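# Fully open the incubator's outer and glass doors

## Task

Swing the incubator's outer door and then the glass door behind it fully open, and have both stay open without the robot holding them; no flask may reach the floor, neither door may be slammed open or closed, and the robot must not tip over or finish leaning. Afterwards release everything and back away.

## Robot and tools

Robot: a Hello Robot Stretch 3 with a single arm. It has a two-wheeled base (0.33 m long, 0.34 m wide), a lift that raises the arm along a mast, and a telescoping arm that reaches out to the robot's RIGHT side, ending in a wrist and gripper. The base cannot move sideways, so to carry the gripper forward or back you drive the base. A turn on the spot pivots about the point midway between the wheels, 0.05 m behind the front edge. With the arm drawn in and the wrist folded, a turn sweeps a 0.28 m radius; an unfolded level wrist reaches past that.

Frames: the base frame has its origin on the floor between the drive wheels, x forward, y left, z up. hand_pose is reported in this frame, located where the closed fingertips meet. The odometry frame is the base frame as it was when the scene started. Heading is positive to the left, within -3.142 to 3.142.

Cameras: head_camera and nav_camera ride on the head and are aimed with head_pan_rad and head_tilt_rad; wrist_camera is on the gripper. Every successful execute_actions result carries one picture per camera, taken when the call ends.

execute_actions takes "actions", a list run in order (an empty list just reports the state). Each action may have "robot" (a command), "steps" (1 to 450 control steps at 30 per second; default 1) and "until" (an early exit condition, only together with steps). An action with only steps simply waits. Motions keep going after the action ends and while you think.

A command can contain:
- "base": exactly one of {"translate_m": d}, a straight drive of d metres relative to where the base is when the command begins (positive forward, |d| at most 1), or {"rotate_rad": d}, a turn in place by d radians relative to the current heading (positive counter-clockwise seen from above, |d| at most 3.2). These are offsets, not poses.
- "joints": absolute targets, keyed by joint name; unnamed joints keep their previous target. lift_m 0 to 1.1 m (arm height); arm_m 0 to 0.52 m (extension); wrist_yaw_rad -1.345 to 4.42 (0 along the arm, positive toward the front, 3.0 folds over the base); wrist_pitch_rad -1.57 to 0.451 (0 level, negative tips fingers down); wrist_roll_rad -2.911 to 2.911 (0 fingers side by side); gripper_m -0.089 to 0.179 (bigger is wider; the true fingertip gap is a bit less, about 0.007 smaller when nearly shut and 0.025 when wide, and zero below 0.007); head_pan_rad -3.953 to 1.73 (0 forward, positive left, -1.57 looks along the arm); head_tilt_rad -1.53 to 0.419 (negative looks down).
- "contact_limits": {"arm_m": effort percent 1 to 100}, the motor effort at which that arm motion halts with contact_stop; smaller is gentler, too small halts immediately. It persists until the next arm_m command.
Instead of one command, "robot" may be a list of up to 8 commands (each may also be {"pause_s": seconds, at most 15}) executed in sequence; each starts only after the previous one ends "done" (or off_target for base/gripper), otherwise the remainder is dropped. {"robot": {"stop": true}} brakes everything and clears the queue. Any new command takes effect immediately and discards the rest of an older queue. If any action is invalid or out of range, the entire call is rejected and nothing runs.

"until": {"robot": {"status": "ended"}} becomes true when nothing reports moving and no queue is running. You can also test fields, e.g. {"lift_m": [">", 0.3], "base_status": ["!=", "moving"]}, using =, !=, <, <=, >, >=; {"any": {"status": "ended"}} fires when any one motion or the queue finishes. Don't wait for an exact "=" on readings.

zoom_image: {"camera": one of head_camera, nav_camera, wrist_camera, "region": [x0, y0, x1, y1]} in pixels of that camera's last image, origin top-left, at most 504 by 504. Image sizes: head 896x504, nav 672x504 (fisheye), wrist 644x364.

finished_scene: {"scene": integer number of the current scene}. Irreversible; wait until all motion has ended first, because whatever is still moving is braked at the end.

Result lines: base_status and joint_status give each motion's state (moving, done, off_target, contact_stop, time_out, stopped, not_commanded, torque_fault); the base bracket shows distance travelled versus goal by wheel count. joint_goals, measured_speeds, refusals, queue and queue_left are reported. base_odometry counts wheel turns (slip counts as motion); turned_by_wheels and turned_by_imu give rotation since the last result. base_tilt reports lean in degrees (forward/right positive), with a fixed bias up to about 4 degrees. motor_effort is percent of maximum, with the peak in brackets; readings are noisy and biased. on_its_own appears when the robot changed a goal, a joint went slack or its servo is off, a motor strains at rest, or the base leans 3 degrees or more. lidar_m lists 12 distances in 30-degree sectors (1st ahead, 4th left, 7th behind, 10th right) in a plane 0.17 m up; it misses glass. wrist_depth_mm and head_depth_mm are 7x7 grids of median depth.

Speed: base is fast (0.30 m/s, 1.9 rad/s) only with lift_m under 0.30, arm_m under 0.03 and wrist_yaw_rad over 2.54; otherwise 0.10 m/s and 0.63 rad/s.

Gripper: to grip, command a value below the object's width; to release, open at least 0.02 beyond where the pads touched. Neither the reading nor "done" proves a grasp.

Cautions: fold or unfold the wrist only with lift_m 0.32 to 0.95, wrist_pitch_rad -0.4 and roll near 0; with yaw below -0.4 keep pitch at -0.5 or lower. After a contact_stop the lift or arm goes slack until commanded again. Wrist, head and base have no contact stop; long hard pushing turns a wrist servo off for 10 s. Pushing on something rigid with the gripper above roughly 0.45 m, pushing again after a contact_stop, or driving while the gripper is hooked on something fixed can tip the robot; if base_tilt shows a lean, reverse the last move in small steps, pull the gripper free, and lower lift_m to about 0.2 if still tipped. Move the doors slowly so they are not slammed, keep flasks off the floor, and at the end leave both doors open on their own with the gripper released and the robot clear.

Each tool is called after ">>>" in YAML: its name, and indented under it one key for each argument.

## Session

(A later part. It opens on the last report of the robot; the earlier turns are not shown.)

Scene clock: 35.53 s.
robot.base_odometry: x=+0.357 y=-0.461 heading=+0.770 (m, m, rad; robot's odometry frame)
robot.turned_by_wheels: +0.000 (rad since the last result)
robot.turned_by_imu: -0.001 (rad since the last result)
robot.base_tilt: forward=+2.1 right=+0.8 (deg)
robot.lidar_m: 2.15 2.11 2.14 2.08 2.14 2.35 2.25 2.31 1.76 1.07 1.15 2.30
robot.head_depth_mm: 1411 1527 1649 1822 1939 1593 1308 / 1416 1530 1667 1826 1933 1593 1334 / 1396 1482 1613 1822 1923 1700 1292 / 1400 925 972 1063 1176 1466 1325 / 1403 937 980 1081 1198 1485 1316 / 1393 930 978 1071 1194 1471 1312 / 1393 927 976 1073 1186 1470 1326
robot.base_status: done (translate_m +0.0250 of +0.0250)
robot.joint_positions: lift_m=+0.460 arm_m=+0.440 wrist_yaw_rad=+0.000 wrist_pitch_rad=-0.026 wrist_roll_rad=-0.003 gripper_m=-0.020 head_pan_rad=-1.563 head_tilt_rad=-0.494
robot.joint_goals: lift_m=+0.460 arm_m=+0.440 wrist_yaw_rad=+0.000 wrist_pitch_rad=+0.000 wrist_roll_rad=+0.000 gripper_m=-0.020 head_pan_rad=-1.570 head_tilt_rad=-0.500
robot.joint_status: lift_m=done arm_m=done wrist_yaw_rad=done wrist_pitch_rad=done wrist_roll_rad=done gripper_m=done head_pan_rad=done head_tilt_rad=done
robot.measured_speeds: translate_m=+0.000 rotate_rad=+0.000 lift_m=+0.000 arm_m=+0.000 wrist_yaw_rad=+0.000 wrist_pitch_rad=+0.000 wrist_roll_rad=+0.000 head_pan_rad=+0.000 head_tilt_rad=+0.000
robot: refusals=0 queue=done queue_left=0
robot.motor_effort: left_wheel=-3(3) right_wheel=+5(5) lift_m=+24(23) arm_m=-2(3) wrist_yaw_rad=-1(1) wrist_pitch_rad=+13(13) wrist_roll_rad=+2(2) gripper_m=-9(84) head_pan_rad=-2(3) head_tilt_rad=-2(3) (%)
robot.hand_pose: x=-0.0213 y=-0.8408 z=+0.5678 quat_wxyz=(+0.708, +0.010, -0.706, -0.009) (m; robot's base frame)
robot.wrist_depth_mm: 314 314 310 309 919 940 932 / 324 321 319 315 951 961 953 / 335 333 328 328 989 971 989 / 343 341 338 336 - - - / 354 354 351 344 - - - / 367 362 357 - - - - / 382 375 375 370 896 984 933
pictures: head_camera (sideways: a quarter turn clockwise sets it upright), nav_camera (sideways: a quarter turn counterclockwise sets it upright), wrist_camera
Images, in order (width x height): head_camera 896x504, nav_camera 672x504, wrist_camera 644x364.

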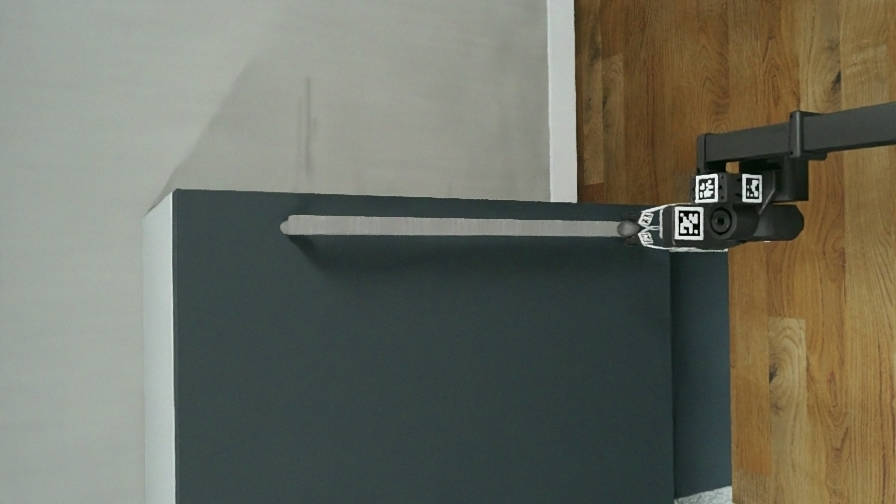

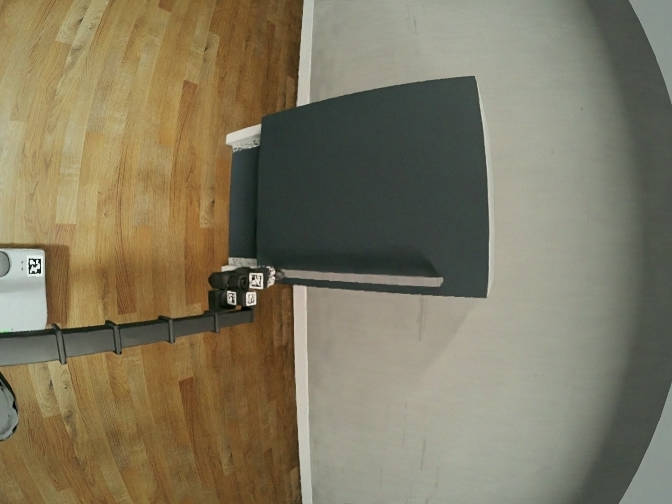

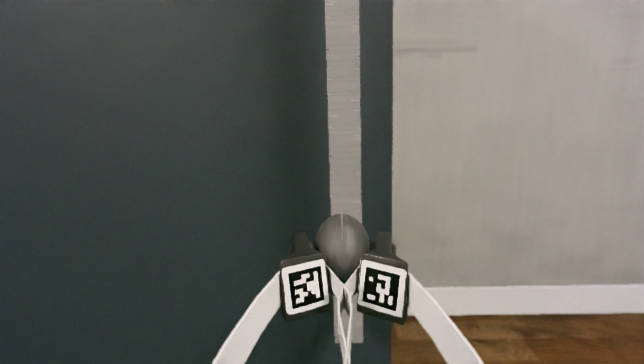

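>>> execute_actions:
  actions:
    - {"robot":[{"joints":{"arm_m":0.2,"gripper_m":0.1}},{"base":{"rotate_rad":-0.6}},{"base":{"translate_m":0.14}},{"base":{"rotate_rad":0.6}},{"base":{"translate_m":-0.115}},{"joints":{"arm_m":0.4}}],"steps":450,"until":{"robot":{"status":"ended"}}}
    - {"steps":300,"until":{"robot":{"status":"ended"}}}

Scene clock: 50.00 s.
robot.base_odometry: x=+0.413 y=-0.518 heading=+0.770 (m, m, rad; robot's odometry frame)
robot.turned_by_wheels: +0.000 (rad since the last result)
robot.turned_by_imu: -0.002 (rad since the last result)
robot.base_tilt: forward=+2.1 right=+0.8 (deg)
robot.lidar_m: 2.51 2.14 2.24 2.16 2.22 2.35 2.25 2.31 1.68 1.00 1.07 2.19
robot.head_depth_mm: 1331 1453 1593 1731 1892 1595 1316 / 1340 1443 1572 1739 1871 1587 1362 / 1333 1413 1536 1712 1870 1631 1256 / 1328 856 890 979 1081 1391 1287 / 1326 851 898 991 1098 1386 1325 / 1327 858 896 987 1092 1231 1318 / 1334 853 899 983 1095 1234 1321
robot.base_status: done (translate_m -0.1150 of -0.1150)
robot.joint_positions: lift_m=+0.460 arm_m=+0.400 wrist_yaw_rad=+0.000 wrist_pitch_rad=-0.026 wrist_roll_rad=-0.003 gripper_m=+0.100 head_pan_rad=-1.563 head_tilt_rad=-0.494
robot.joint_goals: lift_m=+0.460 arm_m=+0.400 wrist_yaw_rad=+0.000 wrist_pitch_rad=+0.000 wrist_roll_rad=+0.000 gripper_m=+0.100 head_pan_rad=-1.570 head_tilt_rad=-0.500
robot.joint_status: lift_m=done arm_m=done wrist_yaw_rad=done wrist_pitch_rad=done wrist_roll_rad=done gripper_m=done head_pan_rad=done head_tilt_rad=done
robot.measured_speeds: translate_m=+0.000 rotate_rad=+0.000 lift_m=+0.000 arm_m=+0.000 wrist_yaw_rad=+0.000 wrist_pitch_rad=+0.000 wrist_roll_rad=+0.000 head_pan_rad=+0.000 head_tilt_rad=+0.000
robot: refusals=0 queue=done queue_left=0
robot.motor_effort: left_wheel=-3(6) right_wheel=+5(11) lift_m=+23(24) arm_m=+3(3) wrist_yaw_rad=-1(2) wrist_pitch_rad=+13(13) wrist_roll_rad=+2(2) gripper_m=+0(81) head_pan_rad=-2(3) head_tilt_rad=-3(2) (%)
robot.hand_pose: x=-0.0213 y=-0.8002 z=+0.5678 quat_wxyz=(+0.708, +0.010, -0.706, -0.009) (m; robot's base frame)
robot.wrist_depth_mm: 280 278 276 272 888 907 895 / 286 285 283 278 937 932 905 / 293 295 292 288 940 936 930 / 303 302 299 294 975 970 957 / 314 311 308 303 998 987 991 / 325 320 319 314 - - - / 335 330 330 323 917 918 961
pictures: head_camera (sideways: a quarter turn clockwise sets it upright), nav_camera (sideways: a quarter turn counterclockwise sets it upright), wrist_camera
Images, in order (width x height): head_camera 896x504, nav_camera 672x504, wrist_camera 644x364.

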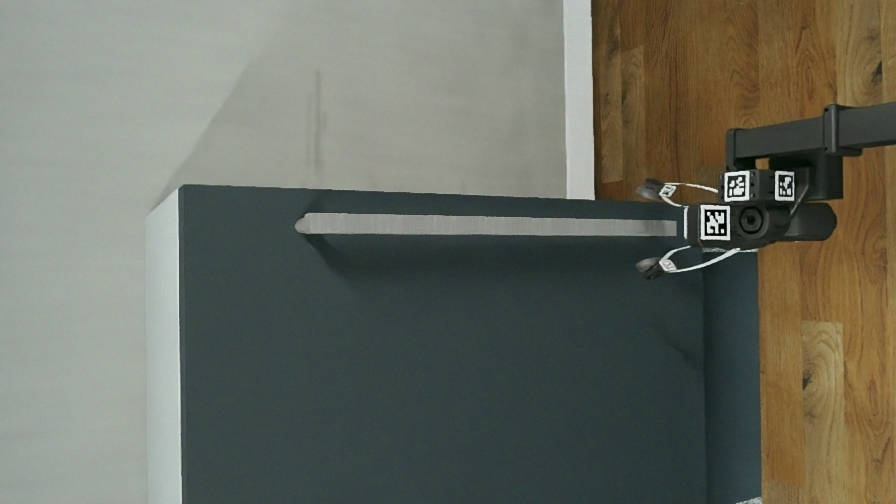

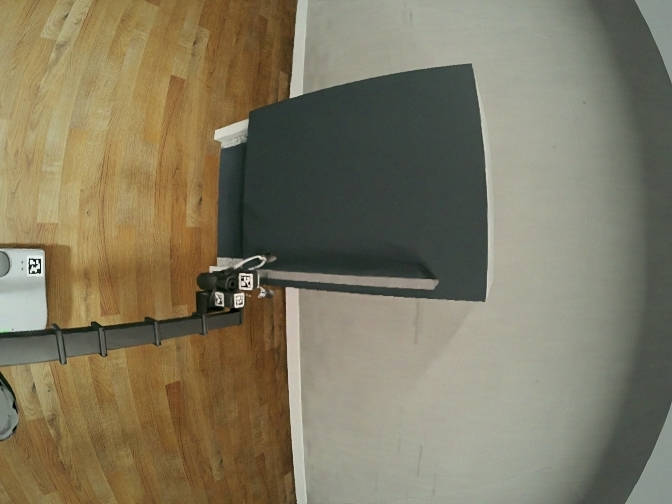

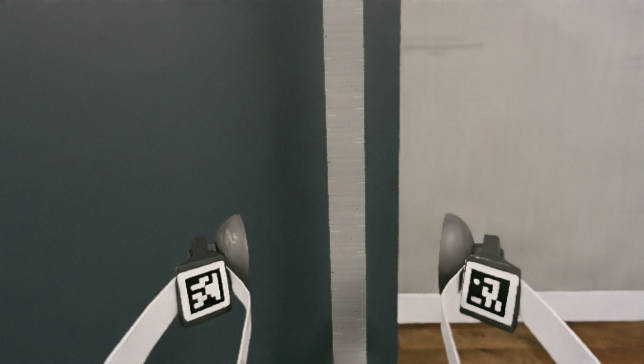

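>>> execute_actions:
  actions:
    - {"robot":[{"joints":{"arm_m":0.485},"contact_limits":{"arm_m":15}},{"joints":{"gripper_m":-0.03}},{"joints":{"arm_m":0.40}}],"steps":300,"until":{"robot":{"status":"ended"}}}

Scene clock: 55.37 s.
robot.base_odometry: x=+0.413 y=-0.518 heading=+0.770 (m, m, rad; robot's odometry frame)
robot.turned_by_wheels: +0.000 (rad since the last result)
robot.turned_by_imu: -0.001 (rad since the last result)
robot.base_tilt: forward=+2.1 right=+0.7 (deg)
robot.lidar_m: 2.51 2.13 2.24 2.15 2.23 2.34 2.24 2.31 1.67 1.00 1.07 2.19
robot.head_depth_mm: 1339 1457 1578 1753 1890 1600 1321 / 1341 1444 1587 1743 1881 1594 1348 / 1326 1415 1539 1701 1872 1631 1259 / 1332 858 887 980 1081 1392 1291 / 1336 853 901 992 1095 1391 1326 / 1333 855 897 983 1095 1228 1326 / 1323 851 898 982 1092 1219 1323
robot.base_status: done (translate_m -0.1150 of -0.1150)
robot.joint_positions: lift_m=+0.460 arm_m=+0.400 wrist_yaw_rad=-0.001 wrist_pitch_rad=-0.022 wrist_roll_rad=-0.003 gripper_m=-0.027 head_pan_rad=-1.563 head_tilt_rad=-0.494
robot.joint_goals: lift_m=+0.460 arm_m=+0.400 wrist_yaw_rad=+0.000 wrist_pitch_rad=+0.000 wrist_roll_rad=+0.000 gripper_m=-0.027 head_pan_rad=-1.570 head_tilt_rad=-0.500
robot.joint_status: lift_m=done arm_m=done wrist_yaw_rad=done wrist_pitch_rad=done wrist_roll_rad=done gripper_m=done head_pan_rad=done head_tilt_rad=done
robot.measured_speeds: translate_m=+0.000 rotate_rad=+0.000 lift_m=+0.000 arm_m=+0.000 wrist_yaw_rad=+0.000 wrist_pitch_rad=+0.000 wrist_roll_rad=+0.000 head_pan_rad=+0.000 head_tilt_rad=+0.000
robot: refusals=0 queue=done queue_left=0
robot.motor_effort: left_wheel=-2(5) right_wheel=+3(11) lift_m=+23(24) arm_m=-2(10) wrist_yaw_rad=+1(5) wrist_pitch_rad=+10(13) wrist_roll_rad=+2(2) gripper_m=-11(98) head_pan_rad=-3(3) head_tilt_rad=-3(3) (%)
robot.hand_pose: x=-0.0217 y=-0.8009 z=+0.5688 quat_wxyz=(+0.708, +0.008, -0.706, -0.008) (m; robot's base frame)
robot.wrist_depth_mm: 278 281 275 271 895 901 894 / 287 285 282 275 915 908 907 / 296 293 291 286 932 939 951 / 303 302 298 294 990 989 965 / 313 311 307 304 - 990 964 / 318 319 318 - - - - / 331 333 328 319 887 959 917
pictures: head_camera (sideways: a quarter turn clockwise sets it upright), nav_camera (sideways: a quarter turn counterclockwise sets it upright), wrist_camera
Images, in order (width x height): head_camera 896x504, nav_camera 672x504, wrist_camera 644x364.

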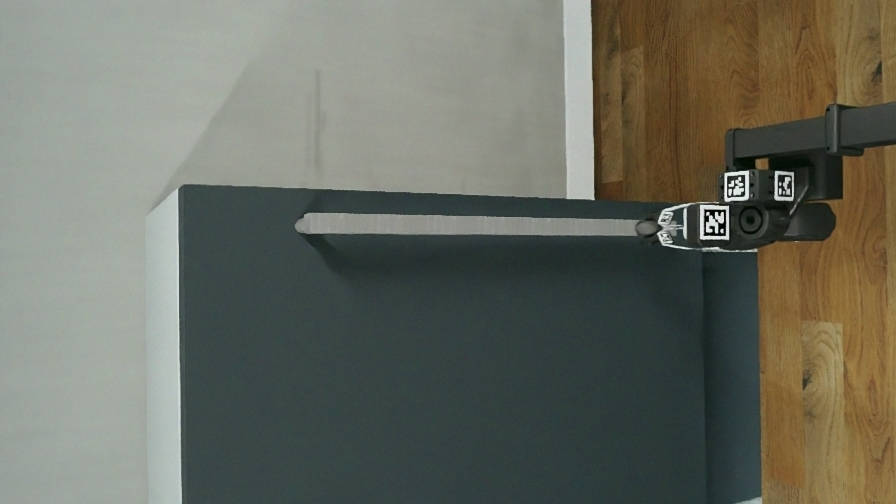

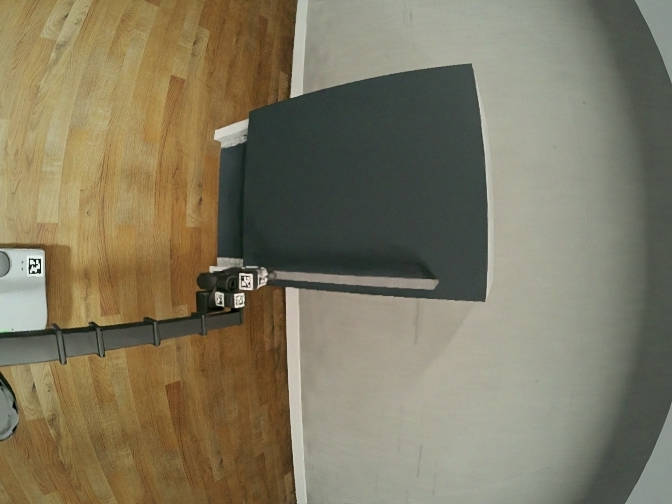

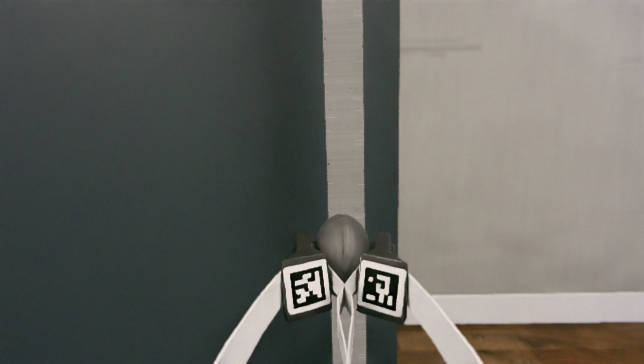

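>>> execute_actions:
  actions:
    - {"robot":[{"joints":{"gripper_m":0.06}},{"joints":{"arm_m":0.52},"contact_limits":{"arm_m":10}}],"steps":300,"until":{"robot":{"status":"ended"}}}
    - {"robot":{"joints":{"gripper_m":-0.05}},"steps":90,"until":{"robot":{"status":"ended"}}}

Scene clock: 60.40 s.
robot.base_odometry: x=+0.413 y=-0.518 heading=+0.770 (m, m, rad; robot's odometry frame)
robot.turned_by_wheels: +0.000 (rad since the last result)
robot.turned_by_imu: -0.012 (rad since the last result)
robot.base_tilt: forward=+2.1 right=+0.7 (deg)
robot.lidar_m: 2.51 2.14 2.24 2.16 2.22 2.35 2.24 2.30 1.68 1.00 1.07 2.17
robot.head_depth_mm: 1345 1461 1588 1745 1885 1593 1319 / 1342 1449 1574 1739 1888 1631 1330 / 1343 1435 1561 1716 1878 - 1318 / 1335 860 884 981 1089 1394 1314 / 1338 857 901 994 1096 1240 1321 / 1330 852 900 986 1095 1232 1322 / 1326 851 894 985 1089 1220 1323
robot.base_status: done (translate_m -0.1150 of -0.1150)
robot.joint_positions: lift_m=+0.460 arm_m=+0.517 wrist_yaw_rad=+0.026 wrist_pitch_rad=-0.028 wrist_roll_rad=-0.003 gripper_m=-0.048 head_pan_rad=-1.563 head_tilt_rad=-0.494
robot.joint_goals: lift_m=+0.460 arm_m=+0.520 wrist_yaw_rad=+0.000 wrist_pitch_rad=+0.000 wrist_roll_rad=+0.000 gripper_m=-0.050 head_pan_rad=-1.570 head_tilt_rad=-0.500
robot.joint_status: lift_m=done arm_m=done wrist_yaw_rad=done wrist_pitch_rad=done wrist_roll_rad=done gripper_m=done head_pan_rad=done head_tilt_rad=done
robot.measured_speeds: translate_m=+0.000 rotate_rad=+0.000 lift_m=+0.000 arm_m=+0.000 wrist_yaw_rad=+0.000 wrist_pitch_rad=+0.000 wrist_roll_rad=+0.000 head_pan_rad=+0.000 head_tilt_rad=+0.000
robot: refusals=0 queue=done queue_left=0
robot.motor_effort: left_wheel=-6(7) right_wheel=+22(28) lift_m=+22(23) arm_m=+10(9) wrist_yaw_rad=-25(27) wrist_pitch_rad=+14(14) wrist_roll_rad=+2(2) gripper_m=-50(100) head_pan_rad=-3(3) head_tilt_rad=-3(3) (%)
robot.contact_limits: arm_m 10 (drawing in: default 15, maximum 24; extending or still: default 21, maximum 34)
robot.hand_pose: x=-0.0147 y=-0.9174 z=+0.5674 quat_wxyz=(+0.708, +0.019, -0.705, -0.001) (m; robot's base frame)
robot.wrist_depth_mm: 170 168 166 99 163 789 757 / 176 174 171 102 169 790 786 / 180 178 176 104 173 821 794 / 185 183 182 108 178 842 830 / 192 190 187 111 864 880 857 / 199 196 192 115 - 873 892 / 206 203 199 118 196 898 889
pictures: head_camera (sideways: a quarter turn clockwise sets it upright), nav_camera (sideways: a quarter turn counterclockwise sets it upright), wrist_camera
Images, in order (width x height): head_camera 896x504, nav_camera 672x504, wrist_camera 644x364.

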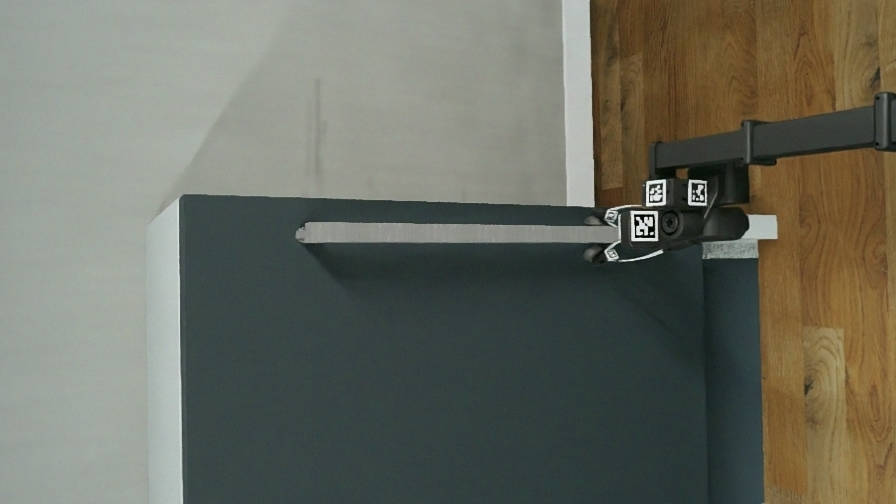

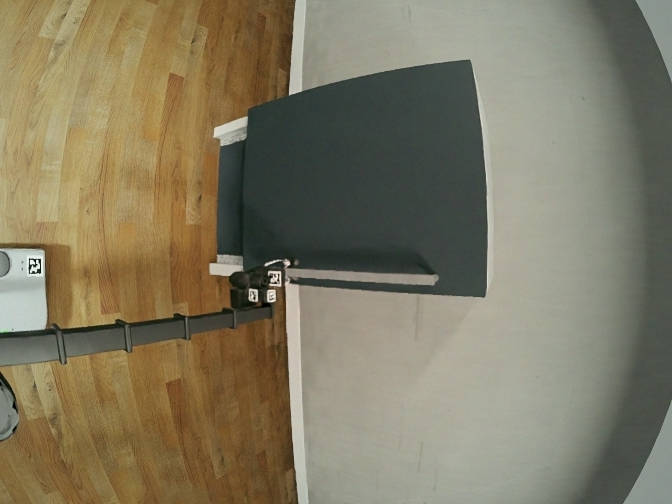

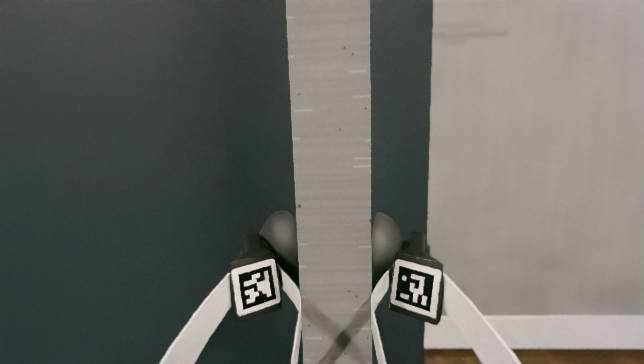

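Pads are behind the bar now; pull.

>>> execute_actions:
  actions:
    - {"robot":{"joints":{"arm_m":0.40},"contact_limits":{"arm_m":24}},"steps":300,"until":{"robot":{"status":"ended"}}}

Scene clock: 62.70 s.
robot.base_odometry: x=+0.413 y=-0.518 heading=+0.771 (m, m, rad; robot's odometry frame)
robot.turned_by_wheels: +0.001 (rad since the last result)
robot.turned_by_imu: -0.003 (rad since the last result)
robot.base_tilt: forward=+2.1 right=+0.8 (deg)
robot.lidar_m: 2.51 2.14 2.25 2.16 2.22 2.36 2.24 2.29 1.68 1.00 1.07 2.17
robot.head_depth_mm: 1346 1458 1588 1761 1897 1584 1317 / 1346 1457 1592 1755 1881 1592 1350 / 1339 1436 1568 1706 1869 1637 1255 / 1328 753 788 861 960 1094 1285 / 1334 764 806 885 987 1112 1317 / 1331 774 814 903 1004 1135 1323 / 1320 788 830 914 1024 1162 1315
robot.base_status: done (translate_m -0.1150 of -0.1150)
robot.joint_positions: lift_m=+0.460 arm_m=+0.400 wrist_yaw_rad=+0.128 wrist_pitch_rad=-0.021 wrist_roll_rad=-0.003 gripper_m=-0.039 head_pan_rad=-1.563 head_tilt_rad=-0.496
robot.joint_goals: lift_m=+0.460 arm_m=+0.400 wrist_yaw_rad=+0.100 wrist_pitch_rad=+0.000 wrist_roll_rad=+0.000 gripper_m=-0.040 head_pan_rad=-1.570 head_tilt_rad=-0.500
robot.joint_status: lift_m=done arm_m=done wrist_yaw_rad=done wrist_pitch_rad=done wrist_roll_rad=done gripper_m=done head_pan_rad=done head_tilt_rad=done
robot.measured_speeds: translate_m=+0.000 rotate_rad=+0.000 lift_m=+0.000 arm_m=+0.000 wrist_yaw_rad=+0.000 wrist_pitch_rad=+0.000 wrist_roll_rad=+0.000 head_pan_rad=+0.000 head_tilt_rad=+0.000
robot: refusals=0 queue=done queue_left=0
robot.on_its_own: wrist_yaw_rad is held at +0.100, not at your +0.000, by its stall guard, which is still easing; gripper_m is held at -0.040, not at your -0.050, by its stall guard, which is still easing
robot.motor_effort: left_wheel=+8(23) right_wheel=-29(77) lift_m=+21(22) arm_m=-2(14) wrist_yaw_rad=-26(78) wrist_pitch_rad=+10(16) wrist_roll_rad=+2(2) gripper_m=-29(41) head_pan_rad=-2(2) head_tilt_rad=-2(2) (%)
robot.contact_limits: arm_m 24 (drawing in: default 15, maximum 24; extending or still: default 21, maximum 34)
robot.hand_pose: x=+0.0111 y=-0.7989 z=+0.5691 quat_wxyz=(+0.708, +0.053, -0.704, +0.037) (m; robot's base frame)
robot.wrist_depth_mm: 232 211 193 107 161 849 815 / 240 219 199 111 166 867 840 / 249 227 205 114 170 880 852 / 261 235 212 118 175 916 907 / 272 244 222 120 177 929 895 / 284 254 232 123 - 963 939 / 300 265 232 129 192 960 939
pictures: head_camera (sideways: a quarter turn clockwise sets it upright), nav_camera (sideways: a quarter turn counterclockwise sets it upright), wrist_camera
Images, in order (width x height): head_camera 896x504, nav_camera 672x504, wrist_camera 644x364.

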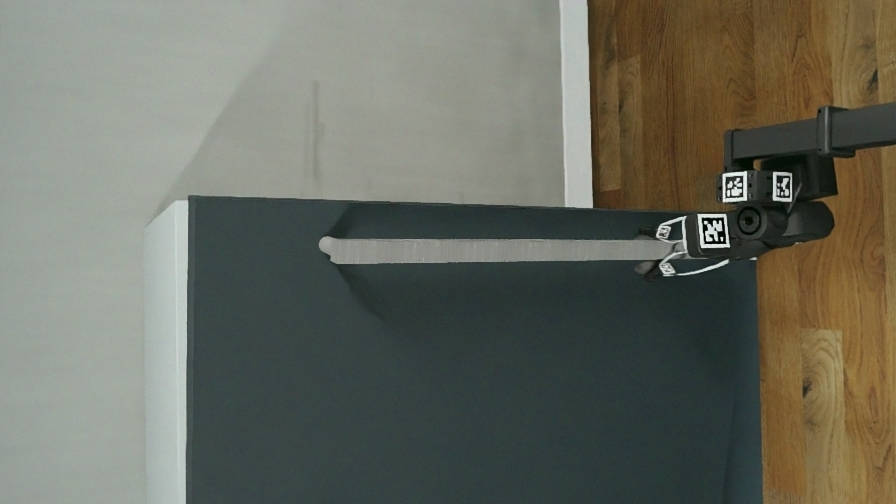

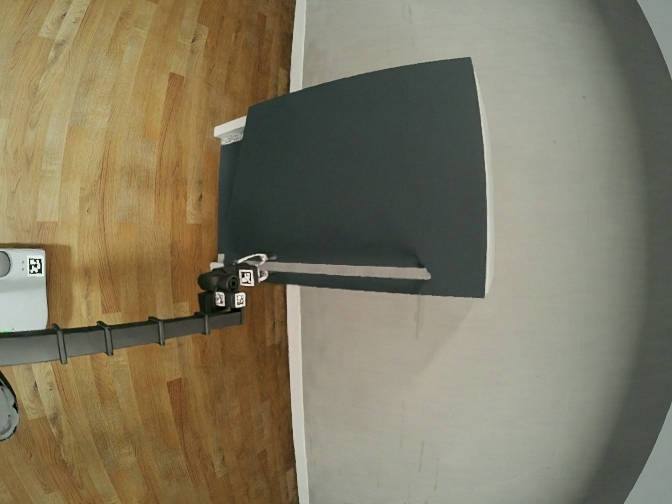

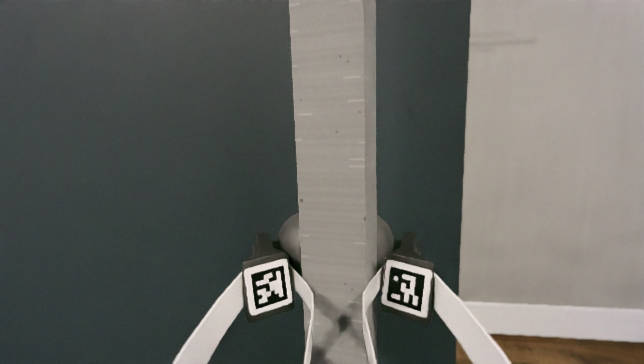

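>>> execute_actions:
  actions:
    - {"robot":[{"joints":{"arm_m":0.28,"wrist_yaw_rad":0.25,"gripper_m":-0.02},"contact_limits":{"arm_m":24}},{"joints":{"arm_m":0.17,"wrist_yaw_rad":0.5},"contact_limits":{"arm_m":24}}],"steps":300,"until":{"robot":{"status":"ended"}}}

Scene clock: 65.33 s.
robot.base_odometry: x=+0.413 y=-0.518 heading=+0.772 (m, m, rad; robot's odometry frame)
robot.turned_by_wheels: +0.000 (rad since the last result)
robot.turned_by_imu: +0.000 (rad since the last result)
robot.base_tilt: forward=+2.2 right=+0.8 (deg)
robot.lidar_m: 2.51 2.13 2.25 2.16 2.21 2.35 2.24 2.30 1.68 0.99 1.07 2.17
robot.head_depth_mm: 1345 1457 1593 1751 1881 1586 1329 / 1343 1470 1580 1752 1874 1590 1355 / 1338 1430 1559 1727 1878 1578 1394 / 1340 885 657 721 795 890 1269 / 1333 883 674 726 826 932 1260 / 1341 880 705 781 879 1000 1289 / 1326 877 733 818 922 1062 1326
robot.base_status: done (translate_m -0.1149 of -0.1150)
robot.joint_positions: lift_m=+0.460 arm_m=+0.281 wrist_yaw_rad=+0.304 wrist_pitch_rad=-0.022 wrist_roll_rad=-0.003 gripper_m=-0.019 head_pan_rad=-1.563 head_tilt_rad=-0.496
robot.joint_goals: lift_m=+0.460 arm_m=+0.280 wrist_yaw_rad=+0.250 wrist_pitch_rad=+0.000 wrist_roll_rad=+0.000 gripper_m=-0.020 head_pan_rad=-1.570 head_tilt_rad=-0.500
robot.joint_status: lift_m=done arm_m=done wrist_yaw_rad=off_target wrist_pitch_rad=done wrist_roll_rad=done gripper_m=done head_pan_rad=done head_tilt_rad=done
robot.measured_speeds: translate_m=+0.000 rotate_rad=+0.000 lift_m=+0.000 arm_m=+0.000 wrist_yaw_rad=+0.000 wrist_pitch_rad=+0.000 wrist_roll_rad=+0.000 head_pan_rad=+0.000 head_tilt_rad=+0.000
robot: refusals=0 queue=dropped queue_left=0
robot.on_its_own: right_wheel is at rest, and its effort (-49) is outside its rest range (-18 to +18); wrist_yaw_rad is at rest, and its effort (-50) is outside its rest range (-12 to +12)
robot.motor_effort: left_wheel=+13(13) right_wheel=-49(48) lift_m=+21(21) arm_m=-4(3) wrist_yaw_rad=-50(51) wrist_pitch_rad=+11(11) wrist_roll_rad=+2(2) gripper_m=-25(40) head_pan_rad=-3(2) head_tilt_rad=-2(2) (%)
robot.contact_limits: arm_m 24 (drawing in: default 15, maximum 24; extending or still: default 21, maximum 34)
robot.hand_pose: x=+0.0551 y=-0.6695 z=+0.5690 quat_wxyz=(+0.702, +0.115, -0.696, +0.099) (m; robot's base frame)
robot.wrist_depth_mm: 544 339 244 114 157 144 852 / - 355 254 117 162 147 851 / - 377 265 120 166 151 884 / - 399 276 124 170 160 920 / - 431 295 126 171 172 928 / - 455 335 129 - 185 951 / - 504 306 134 187 885 914
pictures: head_camera (sideways: a quarter turn clockwise sets it upright), nav_camera (sideways: a quarter turn counterclockwise sets it upright), wrist_camera
dropped: robot: command 0 of its queue: wrist_yaw_rad: off_target
Images, in order (width x height): head_camera 896x504, nav_camera 672x504, wrist_camera 644x364.

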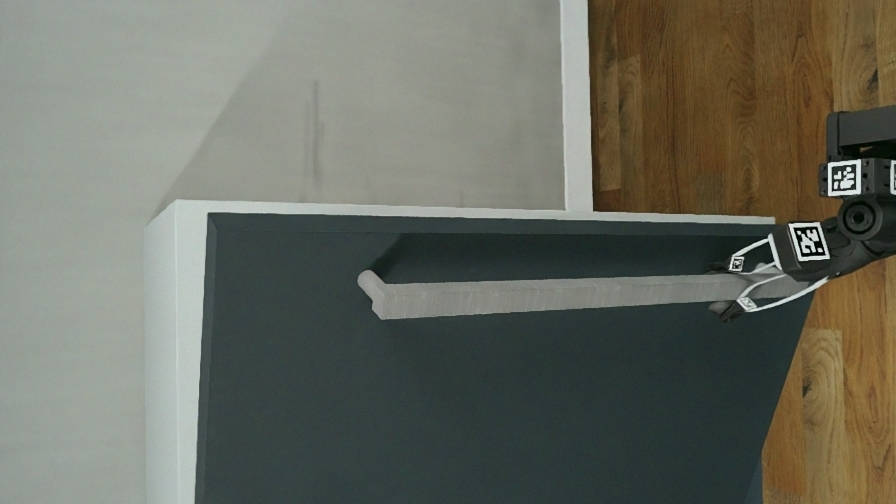

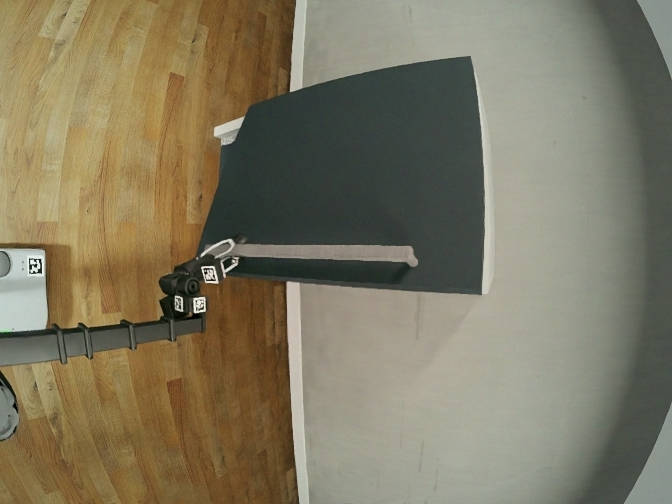

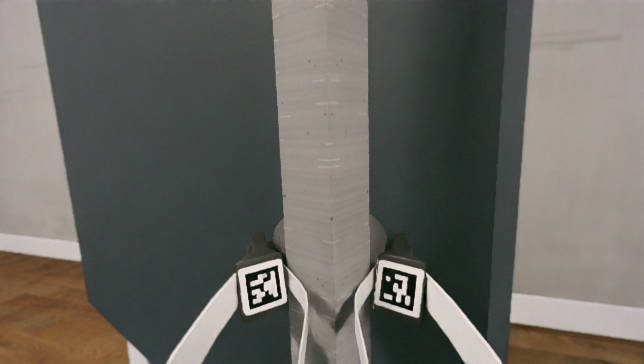

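>>> execute_actions:
  actions:
    - {"robot":{"base":{"translate_m":0.16},"joints":{"arm_m":0.16,"wrist_yaw_rad":0.05,"gripper_m":-0.01},"contact_limits":{"arm_m":24}},"steps":300,"until":{"robot":{"status":"ended"}}}

Scene clock: 68.67 s.
robot.base_odometry: x=+0.528 y=-0.406 heading=+0.769 (m, m, rad; robot's odometry frame)
robot.turned_by_wheels: -0.002 (rad since the last result)
robot.turned_by_imu: -0.004 (rad since the last result)
robot.base_tilt: forward=+2.1 right=+0.7 (deg)
robot.lidar_m: 2.35 1.99 2.25 2.17 2.22 2.53 2.40 2.38 1.68 1.01 1.06 2.15
robot.head_depth_mm: 1335 1447 1589 1751 1871 1586 1321 / 1337 899 532 597 1810 1544 1317 / 1334 896 550 580 636 705 814 / 1331 890 586 644 714 802 923 / 1316 880 625 691 772 884 1231 / 1325 870 671 748 845 979 1293 / 1318 868 721 816 935 1091 1327
robot.base_status: done (translate_m +0.1600 of +0.1600)
robot.joint_positions: lift_m=+0.460 arm_m=+0.160 wrist_yaw_rad=-0.008 wrist_pitch_rad=-0.024 wrist_roll_rad=-0.003 gripper_m=-0.009 head_pan_rad=-1.563 head_tilt_rad=-0.496
robot.joint_goals: lift_m=+0.460 arm_m=+0.160 wrist_yaw_rad=+0.050 wrist_pitch_rad=+0.000 wrist_roll_rad=+0.000 gripper_m=-0.010 head_pan_rad=-1.570 head_tilt_rad=-0.500
robot.joint_status: lift_m=done arm_m=done wrist_yaw_rad=off_target wrist_pitch_rad=done wrist_roll_rad=done gripper_m=done head_pan_rad=done head_tilt_rad=done
robot.measured_speeds: translate_m=+0.000 rotate_rad=+0.000 lift_m=+0.000 arm_m=+0.000 wrist_yaw_rad=+0.000 wrist_pitch_rad=+0.000 wrist_roll_rad=+0.000 head_pan_rad=+0.000 head_tilt_rad=+0.000
robot: refusals=0 queue=dropped queue_left=0
robot.on_its_own: right_wheel is at rest, and its effort (+38) is outside its rest range (-18 to +18); wrist_yaw_rad is at rest, and its effort (+53) is outside its rest range (-12 to +12)
robot.motor_effort: left_wheel=-10(26) right_wheel=+38(84) lift_m=+21(21) arm_m=+1(8) wrist_yaw_rad=+53(98) wrist_pitch_rad=+12(12) wrist_roll_rad=+2(2) gripper_m=-22(29) head_pan_rad=-3(3) head_tilt_rad=-3(2) (%)
robot.contact_limits: arm_m 24 (drawing in: default 15, maximum 24; extending or still: default 21, maximum 34)
robot.hand_pose: x=-0.0234 y=-0.5605 z=+0.5685 quat_wxyz=(+0.708, +0.006, -0.706, -0.011) (m; robot's base frame)
robot.wrist_depth_mm: 364 284 228 114 155 148 - / 387 295 236 117 159 154 - / 408 309 246 121 163 156 - / 446 327 256 210 167 162 - / 484 344 265 125 131 167 - / 526 364 283 126 121 - - / 961 382 295 228 182 919 950
pictures: head_camera (sideways: a quarter turn clockwise sets it upright), nav_camera (sideways: a quarter turn counterclockwise sets it upright), wrist_camera
Images, in order (width x height): head_camera 896x504, nav_camera 672x504, wrist_camera 644x364.

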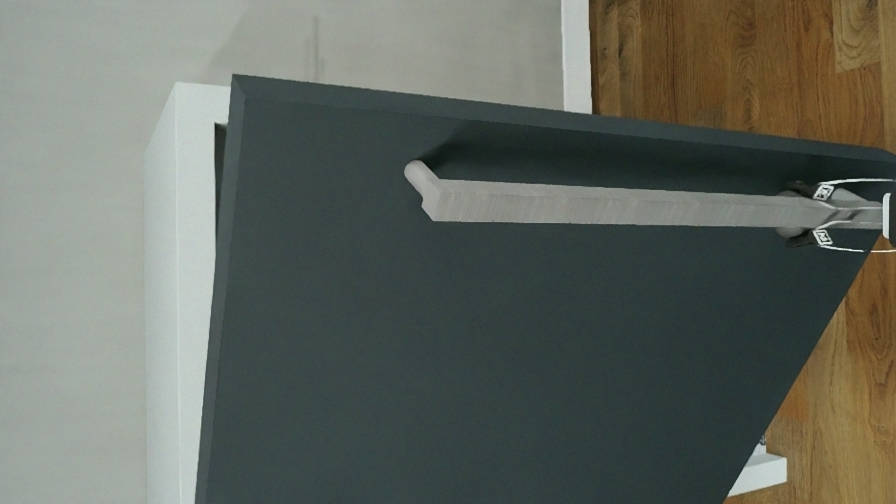

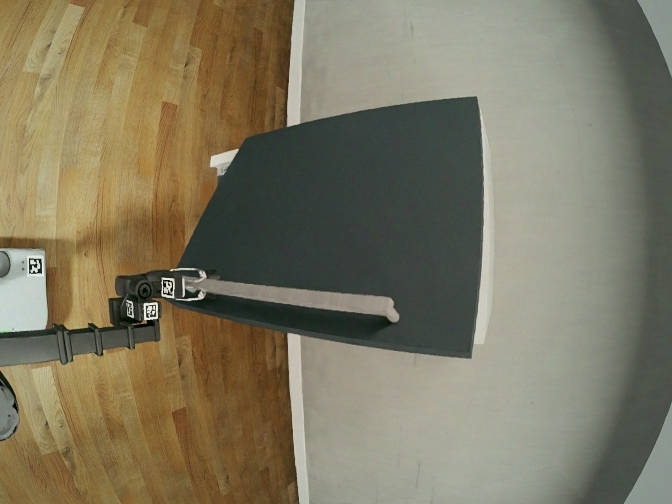

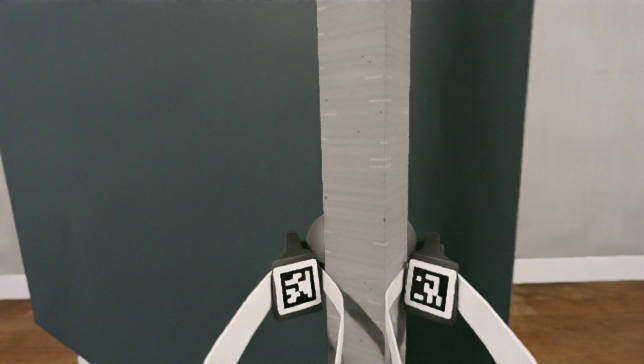

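>>> execute_actions:
  actions:
    - {"robot":{"base":{"translate_m":0.07},"joints":{"arm_m":0.02,"wrist_yaw_rad":-0.1},"contact_limits":{"arm_m":24}},"steps":300,"until":{"robot":{"status":"ended"}}}
    - {"robot":{"joints":{"gripper_m":0.15,"wrist_yaw_rad":0,"head_pan_rad":-1.8,"head_tilt_rad":-0.7}},"steps":90,"until":{"robot":{"status":"ended"}}}

Scene clock: 73.47 s.
robot.base_odometry: x=+0.578 y=-0.357 heading=+0.770 (m, m, rad; robot's odometry frame)
robot.turned_by_wheels: +0.001 (rad since the last result)
robot.turned_by_imu: +0.001 (rad since the last result)
robot.base_tilt: forward=+2.1 right=+0.7 (deg)
robot.lidar_m: 2.28 1.93 2.27 2.17 2.23 2.61 2.47 2.38 1.03 1.02 1.04 2.14
robot.head_depth_mm: 1507 1711 1950 1994 1638 1374 1180 / 1462 1647 1878 2005 1641 1375 1183 / 1405 1549 1801 1948 1589 1383 1186 / 806 469 529 613 704 859 1188 / 477 489 532 580 758 949 1208 / 479 513 589 691 838 1294 1188 / 500 538 624 741 911 1317 1189
robot.base_status: off_target (translate_m +0.0700 of +0.0700)
robot.joint_positions: lift_m=+0.460 arm_m=+0.020 wrist_yaw_rad=+0.100 wrist_pitch_rad=-0.020 wrist_roll_rad=-0.003 gripper_m=+0.150 head_pan_rad=-1.793 head_tilt_rad=-0.693
robot.joint_goals: lift_m=+0.460 arm_m=+0.020 wrist_yaw_rad=+0.098 wrist_pitch_rad=+0.000 wrist_roll_rad=+0.000 gripper_m=+0.150 head_pan_rad=-1.800 head_tilt_rad=-0.700
robot.joint_status: lift_m=done arm_m=done wrist_yaw_rad=off_target wrist_pitch_rad=done wrist_roll_rad=done gripper_m=done head_pan_rad=done head_tilt_rad=done
robot.measured_speeds: translate_m=+0.000 rotate_rad=+0.000 lift_m=+0.000 arm_m=+0.000 wrist_yaw_rad=+0.000 wrist_pitch_rad=+0.000 wrist_roll_rad=+0.000 head_pan_rad=+0.000 head_tilt_rad=+0.000
robot: refusals=0 queue=dropped queue_left=0
robot.on_its_own: wrist_yaw_rad is held at +0.098, not at your +0.000, by its stall guard, which is not easing now
robot.motor_effort: left_wheel=+0(15) right_wheel=+1(75) lift_m=+20(22) arm_m=-1(17) wrist_yaw_rad=-1(100) wrist_pitch_rad=+9(12) wrist_roll_rad=+1(2) gripper_m=+0(99) head_pan_rad=-2(20) head_tilt_rad=-4(17) (%)
robot.contact_limits: arm_m 24 (drawing in: default 15, maximum 24; extending or still: default 21, maximum 34)
robot.hand_pose: x=+0.0040 y=-0.4196 z=+0.5695 quat_wxyz=(+0.708, +0.042, -0.705, +0.028) (m; robot's base frame)
robot.wrist_depth_mm: - - 456 340 272 213 234 / - - 471 354 278 222 - / - - 496 364 287 224 - / - - 522 371 294 230 - / - - 540 391 300 228 - / - - 553 397 309 257 - / - 981 839 415 319 250 878
pictures: head_camera (sideways: a quarter turn clockwise sets it upright), nav_camera (sideways: a quarter turn counterclockwise sets it upright), wrist_camera
replaced: robot.wrist_yaw_rad: its motion had ended off_target
Images, in order (width x height): head_camera 896x504, nav_camera 672x504, wrist_camera 644x364.

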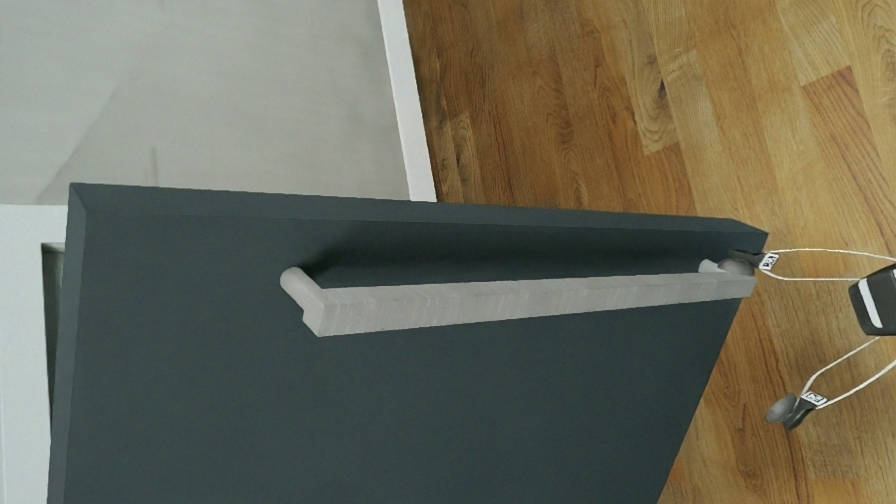

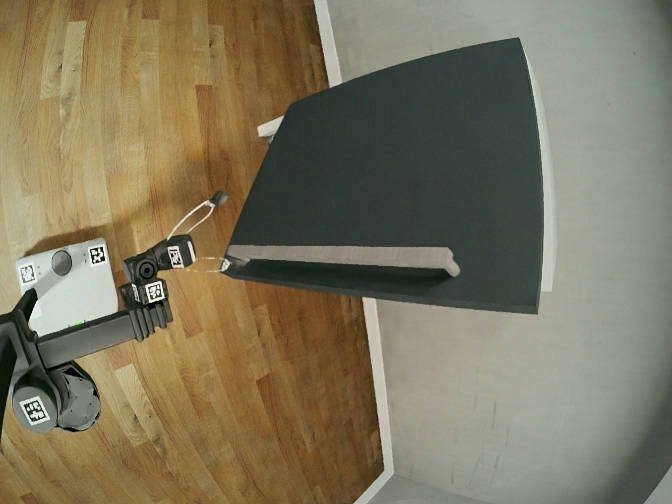

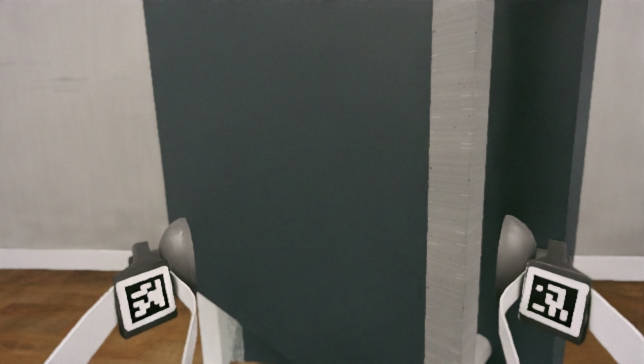

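>>> execute_actions:
  actions:
    - {"robot":[{"base":{"translate_m":-0.06},"joints":{"arm_m":0,"wrist_yaw_rad":-0.2,"wrist_pitch_rad":-0.6}}],"steps":300,"until":{"robot":{"status":"ended"}}}

Scene clock: 76.03 s.
robot.base_odometry: x=+0.535 y=-0.399 heading=+0.770 (m, m, rad; robot's odometry frame)
robot.turned_by_wheels: +0.000 (rad since the last result)
robot.turned_by_imu: +0.000 (rad since the last result)
robot.base_tilt: forward=+2.1 right=+0.8 (deg)
robot.lidar_m: 2.34 1.98 2.26 2.16 2.22 2.54 2.41 2.38 1.67 1.01 1.06 2.15
robot.head_depth_mm: 1503 1714 1953 1992 1632 1368 1189 / 1472 1665 1867 1980 1625 1367 1186 / 1431 1597 1825 1978 1637 1377 1194 / 855 954 1080 1239 1464 1312 1188 / 800 460 526 596 686 835 1185 / 478 481 516 610 786 998 1185 / 482 506 584 692 847 1287 1196
robot.base_status: done (translate_m -0.0600 of -0.0600)
robot.joint_positions: lift_m=+0.460 arm_m=+0.002 wrist_yaw_rad=-0.198 wrist_pitch_rad=-0.610 wrist_roll_rad=-0.003 gripper_m=+0.150 head_pan_rad=-1.793 head_tilt_rad=-0.693
robot.joint_goals: lift_m=+0.460 arm_m=+0.000 wrist_yaw_rad=-0.200 wrist_pitch_rad=-0.600 wrist_roll_rad=+0.000 gripper_m=+0.150 head_pan_rad=-1.800 head_tilt_rad=-0.700
robot.joint_status: lift_m=done arm_m=done wrist_yaw_rad=done wrist_pitch_rad=done wrist_roll_rad=done gripper_m=done head_pan_rad=done head_tilt_rad=done
robot.measured_speeds: translate_m=+0.000 rotate_rad=+0.000 lift_m=+0.000 arm_m=+0.000 wrist_yaw_rad=+0.000 wrist_pitch_rad=+0.000 wrist_roll_rad=+0.000 head_pan_rad=+0.000 head_tilt_rad=+0.000
robot: refusals=0 queue=done queue_left=0
robot.motor_effort: left_wheel=+0(4) right_wheel=+0(6) lift_m=+21(21) arm_m=-2(2) wrist_yaw_rad=-2(0) wrist_pitch_rad=+4(10) wrist_roll_rad=+2(2) gripper_m=+0(0) head_pan_rad=-3(2) head_tilt_rad=-3(3) (%)
robot.hand_pose: x=-0.0602 y=-0.3392 z=+0.4322 quat_wxyz=(+0.651, +0.145, -0.691, -0.278) (m; robot's base frame)
robot.wrist_depth_mm: 395 333 219 261 - - - / 481 393 255 296 - - - / - 472 376 341 962 950 958 / 880 872 809 793 813 797 786 / 764 755 738 718 707 706 687 / 658 667 635 618 623 600 605 / 585 563 567 560 550 538 527
pictures: head_camera (sideways: a quarter turn clockwise sets it upright), nav_camera (sideways: a quarter turn counterclockwise sets it upright), wrist_camera
Images, in order (width x height): head_camera 896x504, nav_camera 672x504, wrist_camera 644x364.

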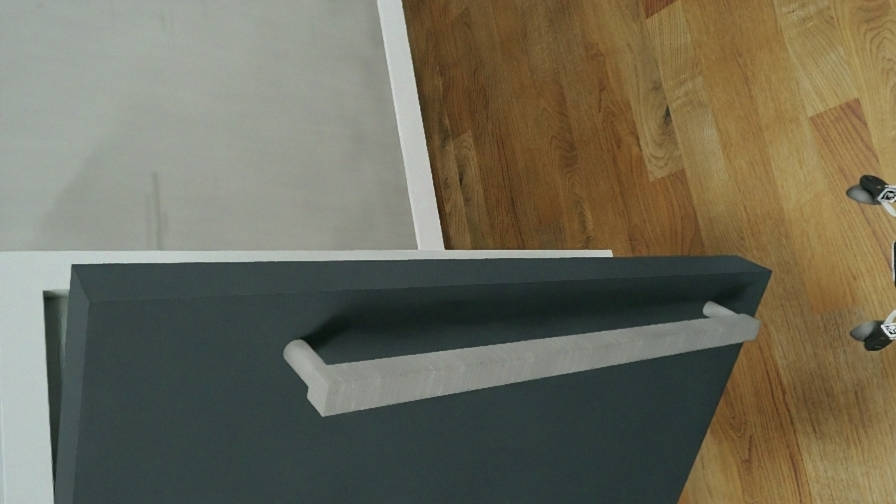

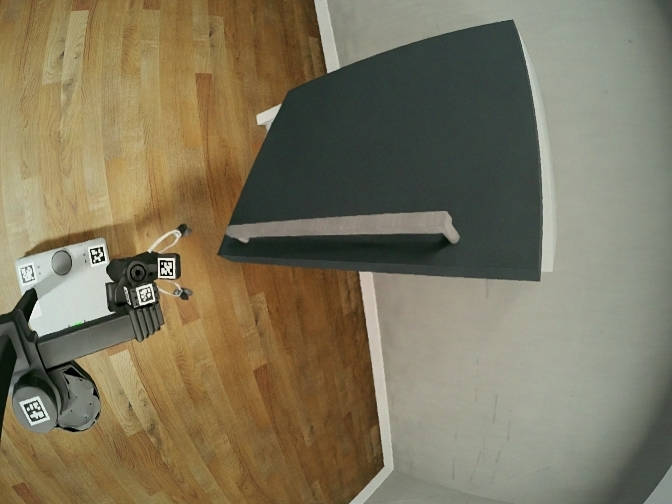

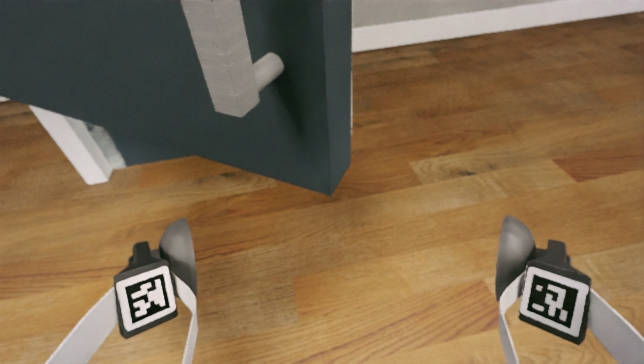

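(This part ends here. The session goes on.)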